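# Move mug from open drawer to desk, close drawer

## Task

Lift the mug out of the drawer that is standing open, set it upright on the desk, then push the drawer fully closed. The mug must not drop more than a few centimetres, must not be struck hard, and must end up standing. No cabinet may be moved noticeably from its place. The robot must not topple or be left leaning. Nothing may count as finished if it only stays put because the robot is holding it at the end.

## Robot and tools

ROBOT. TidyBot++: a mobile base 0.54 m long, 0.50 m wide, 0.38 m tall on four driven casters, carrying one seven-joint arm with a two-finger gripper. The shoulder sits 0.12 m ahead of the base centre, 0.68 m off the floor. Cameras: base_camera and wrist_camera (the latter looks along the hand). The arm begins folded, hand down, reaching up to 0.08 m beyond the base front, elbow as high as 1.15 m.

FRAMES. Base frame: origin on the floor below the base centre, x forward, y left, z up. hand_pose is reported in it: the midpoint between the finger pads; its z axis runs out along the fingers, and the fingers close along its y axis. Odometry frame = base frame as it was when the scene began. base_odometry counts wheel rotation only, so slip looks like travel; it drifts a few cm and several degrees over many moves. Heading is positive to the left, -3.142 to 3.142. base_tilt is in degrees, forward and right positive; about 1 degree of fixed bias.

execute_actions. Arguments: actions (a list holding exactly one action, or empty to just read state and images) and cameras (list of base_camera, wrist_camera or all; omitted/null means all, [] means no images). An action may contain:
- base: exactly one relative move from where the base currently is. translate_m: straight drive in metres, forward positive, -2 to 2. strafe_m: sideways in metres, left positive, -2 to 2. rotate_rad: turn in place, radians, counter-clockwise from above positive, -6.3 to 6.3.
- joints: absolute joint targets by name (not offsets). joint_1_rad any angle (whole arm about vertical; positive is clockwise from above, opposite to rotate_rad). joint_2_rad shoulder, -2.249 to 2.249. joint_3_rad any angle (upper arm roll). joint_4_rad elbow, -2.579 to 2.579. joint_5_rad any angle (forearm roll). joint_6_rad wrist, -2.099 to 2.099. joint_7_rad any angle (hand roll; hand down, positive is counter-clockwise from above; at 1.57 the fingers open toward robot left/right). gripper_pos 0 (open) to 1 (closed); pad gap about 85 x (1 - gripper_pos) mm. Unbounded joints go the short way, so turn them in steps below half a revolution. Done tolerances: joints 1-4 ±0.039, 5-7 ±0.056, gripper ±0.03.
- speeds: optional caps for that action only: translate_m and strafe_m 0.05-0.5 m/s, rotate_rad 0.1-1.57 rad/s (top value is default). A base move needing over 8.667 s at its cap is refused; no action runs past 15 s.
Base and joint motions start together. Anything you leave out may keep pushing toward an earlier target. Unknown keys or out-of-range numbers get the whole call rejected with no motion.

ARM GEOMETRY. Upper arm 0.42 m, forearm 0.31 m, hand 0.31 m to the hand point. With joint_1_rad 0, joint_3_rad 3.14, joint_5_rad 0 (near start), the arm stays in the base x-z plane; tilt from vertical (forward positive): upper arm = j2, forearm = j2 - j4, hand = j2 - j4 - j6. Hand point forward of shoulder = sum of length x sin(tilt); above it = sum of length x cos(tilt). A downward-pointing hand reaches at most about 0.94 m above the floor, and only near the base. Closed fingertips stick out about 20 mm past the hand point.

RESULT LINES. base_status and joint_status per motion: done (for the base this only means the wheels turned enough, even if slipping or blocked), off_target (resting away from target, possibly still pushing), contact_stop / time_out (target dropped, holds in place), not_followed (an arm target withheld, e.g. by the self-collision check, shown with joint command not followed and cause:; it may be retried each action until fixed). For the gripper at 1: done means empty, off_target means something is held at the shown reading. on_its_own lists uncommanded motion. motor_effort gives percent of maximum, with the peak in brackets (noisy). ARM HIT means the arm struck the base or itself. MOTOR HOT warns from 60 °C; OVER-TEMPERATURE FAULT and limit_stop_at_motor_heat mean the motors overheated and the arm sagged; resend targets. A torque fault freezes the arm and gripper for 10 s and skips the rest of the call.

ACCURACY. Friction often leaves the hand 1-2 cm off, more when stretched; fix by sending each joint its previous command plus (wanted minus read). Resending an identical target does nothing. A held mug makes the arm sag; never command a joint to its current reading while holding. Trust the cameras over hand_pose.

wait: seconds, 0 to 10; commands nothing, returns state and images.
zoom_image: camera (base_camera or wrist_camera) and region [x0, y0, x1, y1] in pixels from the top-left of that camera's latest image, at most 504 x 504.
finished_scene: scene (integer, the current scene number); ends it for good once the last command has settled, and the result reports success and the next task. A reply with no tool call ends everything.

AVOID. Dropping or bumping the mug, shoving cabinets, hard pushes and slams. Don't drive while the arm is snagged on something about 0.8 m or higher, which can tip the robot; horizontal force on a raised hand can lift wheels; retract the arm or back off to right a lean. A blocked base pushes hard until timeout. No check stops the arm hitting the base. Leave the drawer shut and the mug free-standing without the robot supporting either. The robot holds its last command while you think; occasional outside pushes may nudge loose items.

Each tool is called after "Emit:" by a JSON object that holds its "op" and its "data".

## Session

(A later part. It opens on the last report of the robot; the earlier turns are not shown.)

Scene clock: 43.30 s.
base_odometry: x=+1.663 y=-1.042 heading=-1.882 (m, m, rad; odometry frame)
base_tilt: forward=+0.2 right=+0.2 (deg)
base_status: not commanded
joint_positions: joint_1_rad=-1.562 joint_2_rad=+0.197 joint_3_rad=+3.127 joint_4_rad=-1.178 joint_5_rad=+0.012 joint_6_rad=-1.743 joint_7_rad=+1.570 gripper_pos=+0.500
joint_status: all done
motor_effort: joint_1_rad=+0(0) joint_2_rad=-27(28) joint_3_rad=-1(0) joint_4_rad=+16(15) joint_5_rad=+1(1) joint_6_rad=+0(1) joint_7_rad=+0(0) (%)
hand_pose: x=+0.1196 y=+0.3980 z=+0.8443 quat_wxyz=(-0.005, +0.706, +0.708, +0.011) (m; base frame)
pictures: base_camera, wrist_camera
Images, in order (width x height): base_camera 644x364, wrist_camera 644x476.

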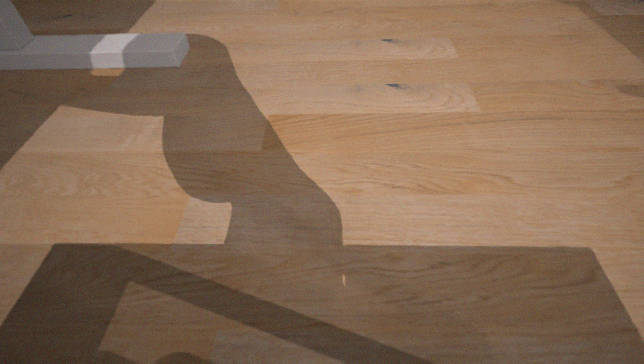

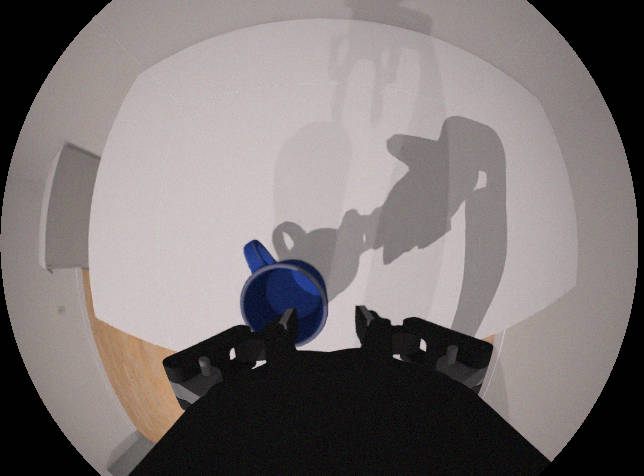

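Emit:
{"op": "execute_actions", "data": {"actions": [{"base":{"strafe_m":-1.157},"joints":{"joint_1_rad":0.0,"joint_4_rad":-1.1,"joint_6_rad":1.0,"gripper_pos":0.5}}]}}

Scene clock: 49.93 s.
base_odometry: x=+0.562 y=-0.687 heading=-1.883 (m, m, rad; odometry frame)
base_tilt: forward=+0.2 right=+0.3 (deg)
base_status: done
joint_positions: joint_1_rad=-0.001 joint_2_rad=+0.204 joint_3_rad=+3.127 joint_4_rad=-1.114 joint_5_rad=+0.009 joint_6_rad=+0.976 joint_7_rad=+1.570 gripper_pos=+0.500
joint_status: all done
motor_effort: joint_1_rad=+0(4) joint_2_rad=-28(35) joint_3_rad=+0(3) joint_4_rad=+17(21) joint_5_rad=+1(2) joint_6_rad=+4(7) joint_7_rad=+0(0) (%)
hand_pose: x=+0.6127 y=+0.0092 z=+1.4658 quat_wxyz=(-0.006, +0.170, +0.004, +0.985) (m; base frame)
pictures: base_camera, wrist_camera
Images, in order (width x height): base_camera 644x364, wrist_camera 644x476.

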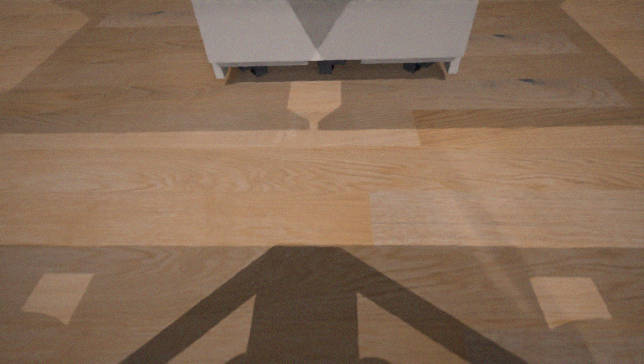

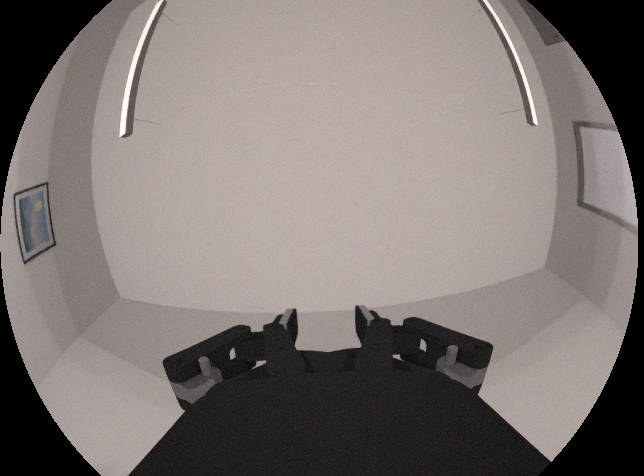

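Emit:
{"op": "execute_actions", "data": {"actions": [{"base":{"translate_m":-0.42},"joints":{"joint_2_rad":0.6,"joint_4_rad":-1.6,"joint_6_rad":1.6,"gripper_pos":1.0}}], "cameras": []}}

Emit:
{"op": "execute_actions", "data": {"actions": [{"joints":{"joint_1_rad":0.0,"joint_2_rad":1.465,"joint_3_rad":3.14,"joint_4_rad":-1.99,"joint_6_rad":1.9,"gripper_pos":1.0}}]}}

Scene clock: 52.83 s.
base_odometry: x=+0.691 y=-0.287 heading=-1.883 (m, m, rad; odometry frame)
base_tilt: forward=+0.2 right=+0.3 (deg)
base_status: done
joint_positions: joint_1_rad=-0.001 joint_2_rad=+0.595 joint_3_rad=+3.127 joint_4_rad=-1.593 joint_5_rad=+0.009 joint_6_rad=+1.575 joint_7_rad=+1.570 gripper_pos=+0.999
joint_status: all done
motor_effort: joint_1_rad=+0(1) joint_2_rad=-41(45) joint_3_rad=-1(1) joint_4_rad=+16(20) joint_5_rad=+1(1) joint_6_rad=+5(5) joint_7_rad=+0(0) (%)
hand_pose: x=+0.7902 y=+0.0098 z=+1.1029 quat_wxyz=(-0.009, +0.302, +0.002, +0.953) (m; base frame)
pictures: none
No camera images: the call's "cameras" was empty. Leave "cameras" out to get every camera's image.

Scene clock: 54.97 s.
base_odometry: x=+0.691 y=-0.287 heading=-1.883 (m, m, rad; odometry frame)
base_tilt: forward=+0.3 right=+0.3 (deg)
base_status: not commanded
joint_positions: joint_1_rad=-0.001 joint_2_rad=+1.454 joint_3_rad=+3.127 joint_4_rad=-1.974 joint_5_rad=+0.009 joint_6_rad=+1.870 joint_7_rad=+1.570 gripper_pos=+0.999
joint_status: all done
motor_effort: joint_1_rad=+0(0) joint_2_rad=-41(48) joint_3_rad=-1(1) joint_4_rad=-1(14) joint_5_rad=+1(1) joint_6_rad=+8(9) joint_7_rad=+0(0) (%)
hand_pose: x=+0.7592 y=+0.0097 z=+0.4334 quat_wxyz=(-0.011, +0.703, -0.002, +0.711) (m; base frame)
pictures: base_camera, wrist_camera
Images, in order (width x height): base_camera 644x364, wrist_camera 644x476.

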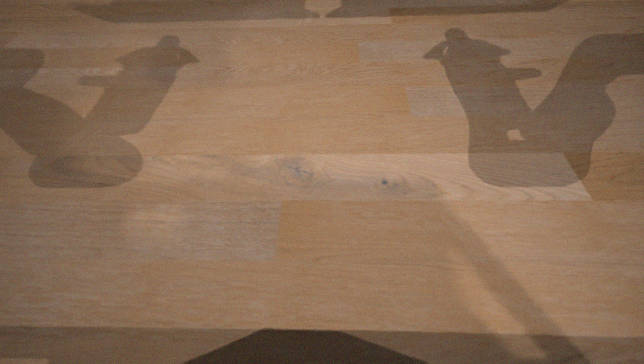

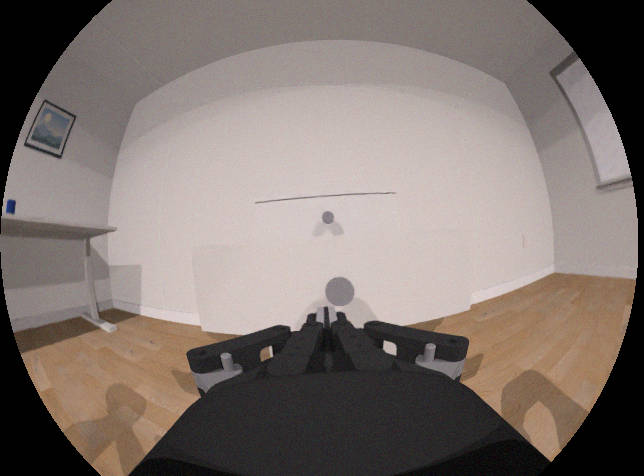

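Emit:
{"op": "zoom_image", "data": {"camera": "wrist_camera", "region": [170, 170, 490, 360]}}

Region (170, 170, 490, 360) of wrist_camera's 644x476 image, scaled by 1.575; it fills the top 299 rows of this view, and the rest is white.

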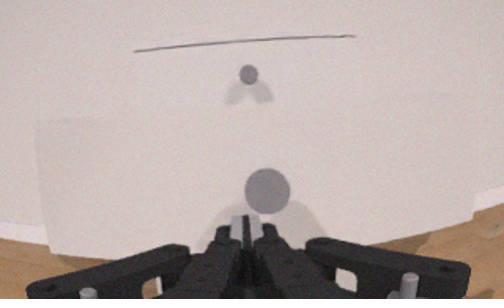

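Emit:
{"op": "execute_actions", "data": {"actions": [{"base":{"strafe_m":-0.014},"joints":{"gripper_pos":0.25}}], "cameras": []}}

Emit:
{"op": "execute_actions", "data": {"actions": [{"base":{"translate_m":0.07},"speeds":{"translate_m":0.2}}]}}

Scene clock: 57.20 s.
base_odometry: x=+0.678 y=-0.283 heading=-1.883 (m, m, rad; odometry frame)
base_tilt: forward=+0.2 right=+0.3 (deg)
base_status: done
joint_positions: joint_1_rad=+0.004 joint_2_rad=+1.454 joint_3_rad=+3.127 joint_4_rad=-1.974 joint_5_rad=+0.009 joint_6_rad=+1.871 joint_7_rad=+1.570 gripper_pos=+0.250
joint_status: all done
motor_effort: joint_1_rad=+0(3) joint_2_rad=-40(42) joint_3_rad=-1(3) joint_4_rad=-1(0) joint_5_rad=+1(2) joint_6_rad=+9(9) joint_7_rad=+0(0) (%)
hand_pose: x=+0.7592 y=+0.0066 z=+0.4336 quat_wxyz=(-0.009, +0.702, -0.004, +0.712) (m; base frame)
pictures: none
No camera images: the call's "cameras" was empty. Leave "cameras" out to get every camera's image.

Scene clock: 58.30 s.
base_odometry: x=+0.656 y=-0.349 heading=-1.883 (m, m, rad; odometry frame)
base_tilt: forward=+0.2 right=+0.3 (deg)
base_status: done
joint_positions: joint_1_rad=+0.004 joint_2_rad=+1.455 joint_3_rad=+3.127 joint_4_rad=-1.978 joint_5_rad=+0.009 joint_6_rad=+1.871 joint_7_rad=+1.570 gripper_pos=+0.250
joint_status: not commanded
motor_effort: joint_1_rad=+0(1) joint_2_rad=-40(41) joint_3_rad=-2(2) joint_4_rad=+0(1) joint_5_rad=+1(1) joint_6_rad=+9(9) joint_7_rad=+0(1) (%)
hand_pose: x=+0.7578 y=+0.0066 z=+0.4325 quat_wxyz=(-0.009, +0.704, -0.004, +0.710) (m; base frame)
pictures: base_camera, wrist_camera
Images, in order (width x height): base_camera 644x364, wrist_camera 644x476.

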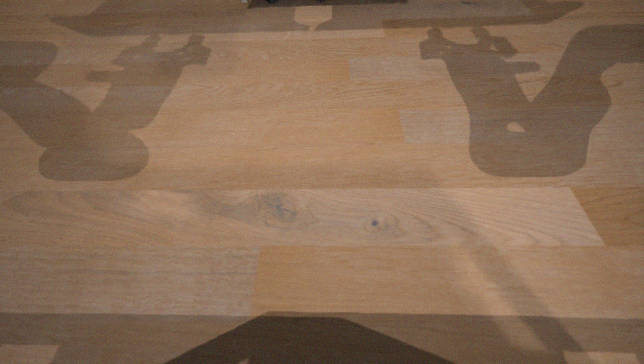

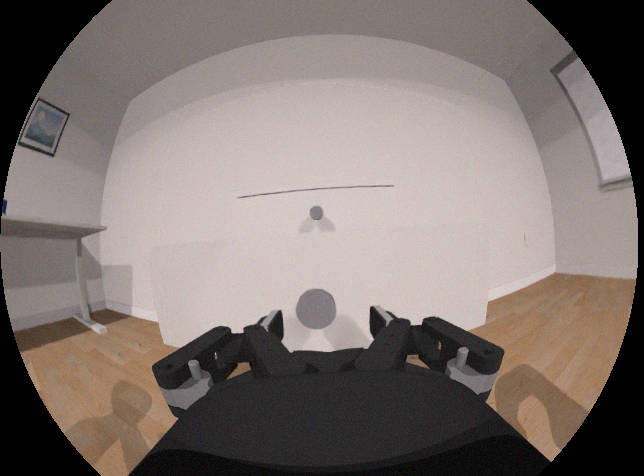

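Emit:
{"op": "execute_actions", "data": {"actions": [{"base":{"strafe_m":0.007}}], "cameras": []}}

Emit:
{"op": "execute_actions", "data": {"actions": [{"base":{"translate_m":0.04},"speeds":{"translate_m":0.1}}]}}

Scene clock: 60.03 s.
base_odometry: x=+0.662 y=-0.352 heading=-1.883 (m, m, rad; odometry frame)
base_tilt: forward=+0.2 right=+0.3 (deg)
base_status: done
joint_positions: joint_1_rad=+0.000 joint_2_rad=+1.455 joint_3_rad=+3.127 joint_4_rad=-1.978 joint_5_rad=+0.009 joint_6_rad=+1.871 joint_7_rad=+1.570 gripper_pos=+0.250
joint_status: not commanded
motor_effort: joint_1_rad=+0(3) joint_2_rad=-40(42) joint_3_rad=-2(3) joint_4_rad=-1(1) joint_5_rad=+1(2) joint_6_rad=+8(8) joint_7_rad=+0(0) (%)
hand_pose: x=+0.7578 y=+0.0088 z=+0.4325 quat_wxyz=(-0.010, +0.704, -0.003, +0.710) (m; base frame)
pictures: none
No camera images: the call's "cameras" was empty. Leave "cameras" out to get every camera's image.

Scene clock: 61.00 s.
base_odometry: x=+0.650 y=-0.390 heading=-1.883 (m, m, rad; odometry frame)
base_tilt: forward=+0.2 right=+0.4 (deg)
base_status: done
joint_positions: joint_1_rad=+0.000 joint_2_rad=+1.456 joint_3_rad=+3.127 joint_4_rad=-1.982 joint_5_rad=+0.009 joint_6_rad=+1.873 joint_7_rad=+1.570 gripper_pos=+0.250
joint_status: not commanded
motor_effort: joint_1_rad=+0(2) joint_2_rad=-40(43) joint_3_rad=-2(2) joint_4_rad=+0(2) joint_5_rad=+1(2) joint_6_rad=+8(9) joint_7_rad=+0(0) (%)
hand_pose: x=+0.7565 y=+0.0087 z=+0.4316 quat_wxyz=(-0.010, +0.705, -0.003, +0.709) (m; base frame)
pictures: base_camera, wrist_camera
Images, in order (width x height): base_camera 644x364, wrist_camera 644x476.

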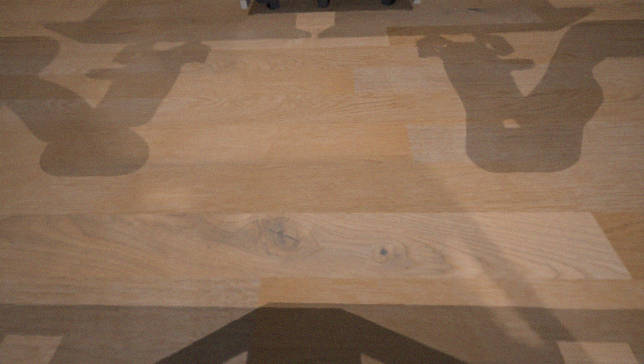

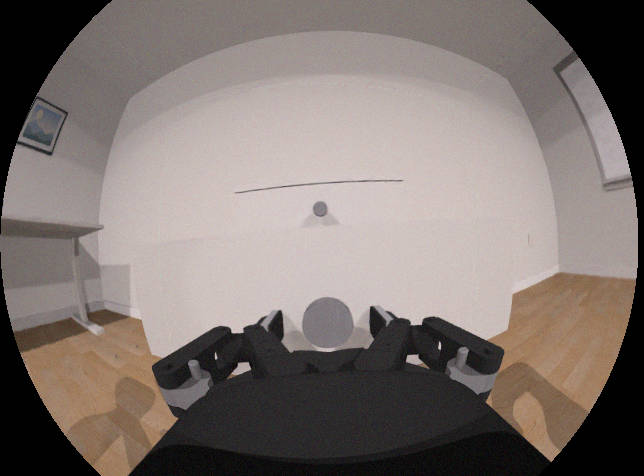

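Emit:
{"op": "execute_actions", "data": {"actions": [{"base":{"translate_m":0.27},"speeds":{"translate_m":0.12}}]}}

Scene clock: 64.17 s.
base_odometry: x=+0.568 y=-0.647 heading=-1.883 (m, m, rad; odometry frame)
base_tilt: forward=+0.2 right=+0.3 (deg)
base_status: done
joint_positions: joint_1_rad=+0.000 joint_2_rad=+1.460 joint_3_rad=+3.127 joint_4_rad=-1.997 joint_5_rad=+0.009 joint_6_rad=+1.883 joint_7_rad=+1.571 gripper_pos=+0.250
joint_status: not commanded
motor_effort: joint_1_rad=+0(2) joint_2_rad=-40(42) joint_3_rad=-2(2) joint_4_rad=-1(4) joint_5_rad=+1(2) joint_6_rad=+8(9) joint_7_rad=+0(0) (%)
hand_pose: x=+0.7509 y=+0.0087 z=+0.4290 quat_wxyz=(-0.010, +0.708, -0.003, +0.706) (m; base frame)
pictures: base_camera, wrist_camera
Images, in order (width x height): base_camera 644x364, wrist_camera 644x476.

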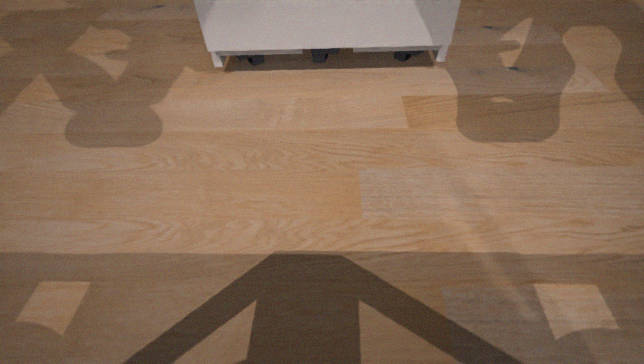

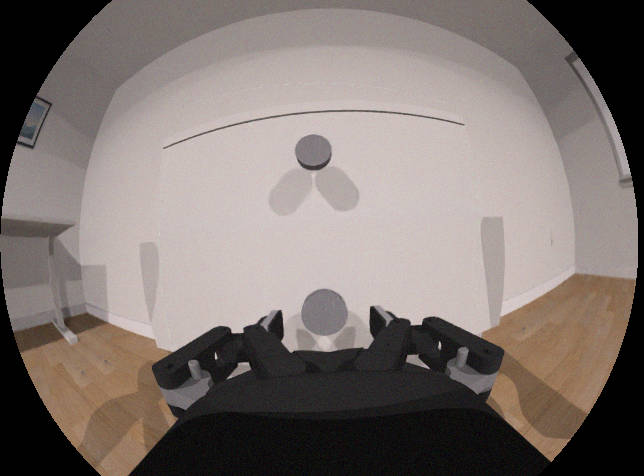

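Emit:
{"op": "execute_actions", "data": {"actions": [{"base":{"translate_m":0.055},"speeds":{"translate_m":0.05}}]}}

Scene clock: 66.40 s.
base_odometry: x=+0.551 y=-0.699 heading=-1.882 (m, m, rad; odometry frame)
base_tilt: forward=+0.3 right=+0.3 (deg)
base_status: done
joint_positions: joint_1_rad=+0.000 joint_2_rad=+1.466 joint_3_rad=+3.127 joint_4_rad=-2.021 joint_5_rad=+0.007 joint_6_rad=+1.898 joint_7_rad=+1.572 gripper_pos=+0.250
joint_status: not commanded
motor_effort: joint_1_rad=+0(1) joint_2_rad=-41(44) joint_3_rad=-2(2) joint_4_rad=+4(7) joint_5_rad=+2(2) joint_6_rad=+6(9) joint_7_rad=+0(1) (%)
hand_pose: x=+0.7420 y=+0.0082 z=+0.4245 quat_wxyz=(-0.009, +0.714, -0.003, +0.700) (m; base frame)
pictures: base_camera, wrist_camera
Images, in order (width x height): base_camera 644x364, wrist_camera 644x476.

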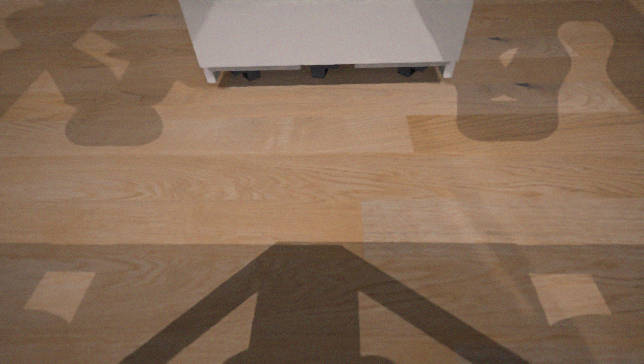

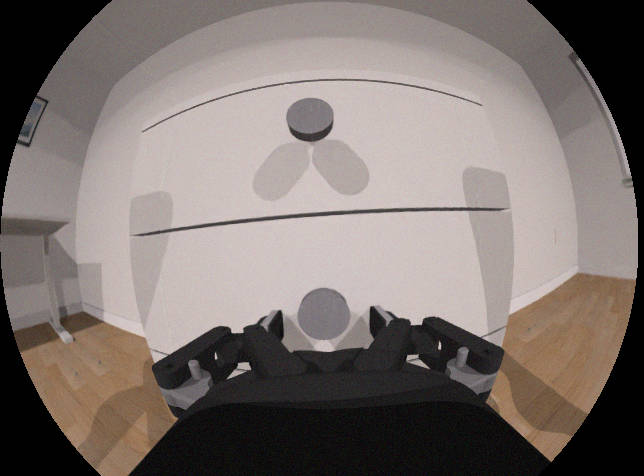

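Emit:
{"op": "zoom_image", "data": {"camera": "wrist_camera", "region": [100, 100, 260, 340]}}

Emit:
{"op": "zoom_image", "data": {"camera": "wrist_camera", "region": [420, 80, 580, 320]}}

Region (100, 100, 260, 340) of wrist_camera's 644x476 image, scaled by 2.100.

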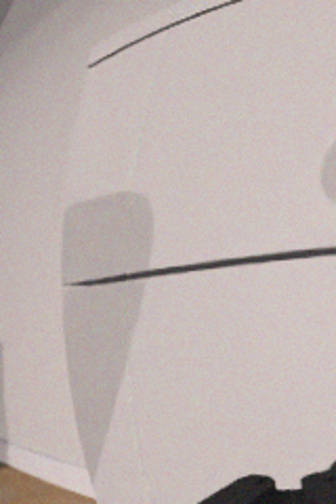

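Region (420, 80, 580, 320) of wrist_camera's 644x476 image, scaled by 2.100.

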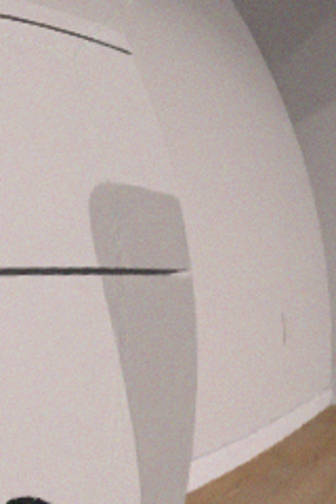

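Emit:
{"op": "execute_actions", "data": {"actions": [{"base":{"translate_m":0.012},"speeds":{"translate_m":0.05}}]}}

Scene clock: 67.70 s.
base_odometry: x=+0.547 y=-0.710 heading=-1.882 (m, m, rad; odometry frame)
base_tilt: forward=+0.3 right=+0.3 (deg)
base_status: done
joint_positions: joint_1_rad=+0.000 joint_2_rad=+1.474 joint_3_rad=+3.127 joint_4_rad=-2.036 joint_5_rad=+0.003 joint_6_rad=+1.920 joint_7_rad=+1.574 gripper_pos=+0.250
joint_status: not commanded
motor_effort: joint_1_rad=-1(1) joint_2_rad=-42(46) joint_3_rad=-3(2) joint_4_rad=+6(12) joint_5_rad=+3(3) joint_6_rad=+4(8) joint_7_rad=-1(1) (%)
hand_pose: x=+0.7359 y=+0.0066 z=+0.4239 quat_wxyz=(-0.006, +0.714, -0.003, +0.701) (m; base frame)
pictures: base_camera, wrist_camera
Images, in order (width x height): base_camera 644x364, wrist_camera 644x476.

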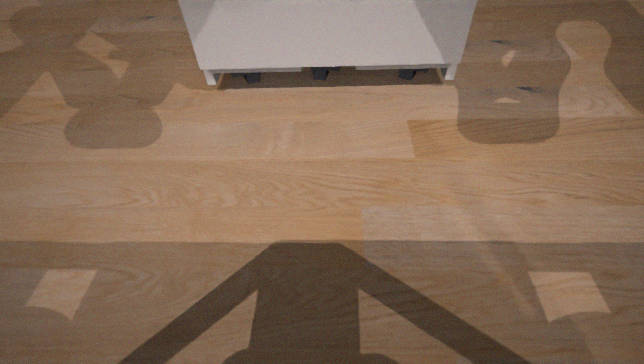

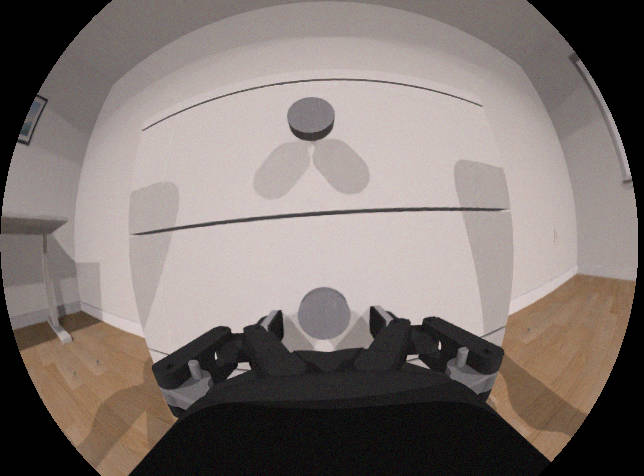

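Emit:
{"op": "execute_actions", "data": {"actions": [{"base":{"translate_m":-0.25}}]}}

Scene clock: 69.73 s.
base_odometry: x=+0.624 y=-0.472 heading=-1.882 (m, m, rad; odometry frame)
base_tilt: forward=+0.3 right=+0.3 (deg)
base_status: done
joint_positions: joint_1_rad=+0.000 joint_2_rad=+1.469 joint_3_rad=+3.127 joint_4_rad=-1.990 joint_5_rad=+0.003 joint_6_rad=+1.920 joint_7_rad=+1.574 gripper_pos=+0.250
joint_status: not commanded
motor_effort: joint_1_rad=+0(3) joint_2_rad=-40(42) joint_3_rad=-2(3) joint_4_rad=-1(4) joint_5_rad=+1(3) joint_6_rad=+8(9) joint_7_rad=+0(1) (%)
hand_pose: x=+0.7508 y=+0.0068 z=+0.4365 quat_wxyz=(-0.006, +0.695, -0.003, +0.719) (m; base frame)
pictures: base_camera, wrist_camera
Images, in order (width x height): base_camera 644x364, wrist_camera 644x476.

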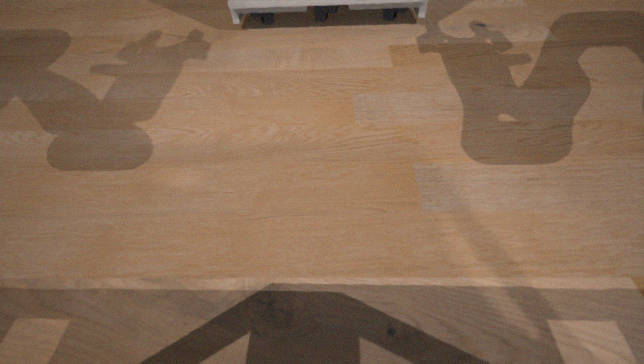

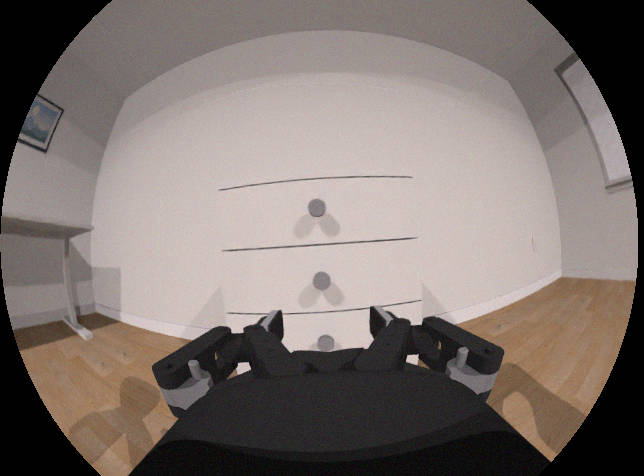

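Emit:
{"op": "execute_actions", "data": {"actions": [{"joints":{"joint_1_rad":-0.6}}], "cameras": ["wrist_camera"]}}

Scene clock: 71.70 s.
base_odometry: x=+0.624 y=-0.472 heading=-1.882 (m, m, rad; odometry frame)
base_tilt: forward=+0.2 right=+0.3 (deg)
base_status: not commanded
joint_positions: joint_1_rad=-0.594 joint_2_rad=+1.469 joint_3_rad=+3.127 joint_4_rad=-1.990 joint_5_rad=+0.003 joint_6_rad=+1.920 joint_7_rad=+1.574 gripper_pos=+0.250
joint_status: all done
motor_effort: joint_1_rad=+0(2) joint_2_rad=-40(40) joint_3_rad=-1(3) joint_4_rad=-1(1) joint_5_rad=+1(2) joint_6_rad=+9(9) joint_7_rad=+0(0) (%)
hand_pose: x=+0.6389 y=+0.3590 z=+0.4365 quat_wxyz=(-0.216, +0.666, +0.200, +0.686) (m; base frame)
pictures: wrist_camera
Images, in order (width x height): wrist_camera 644x476.

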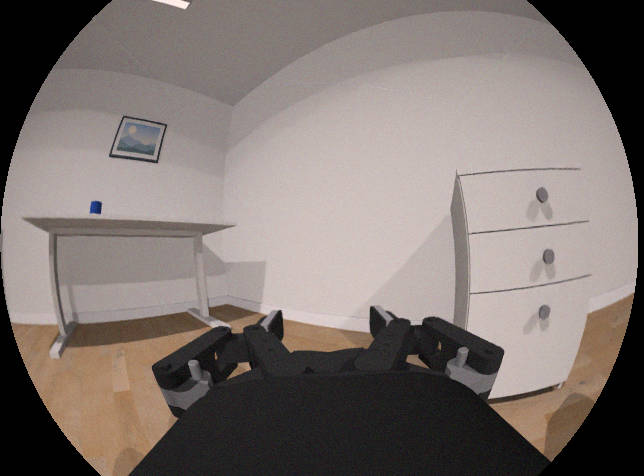

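The mug is standing on the desk and all three drawers are flush.

Emit:
{"op": "finished_scene", "data": {"scene": 1}}

The scene is finished: the task was done.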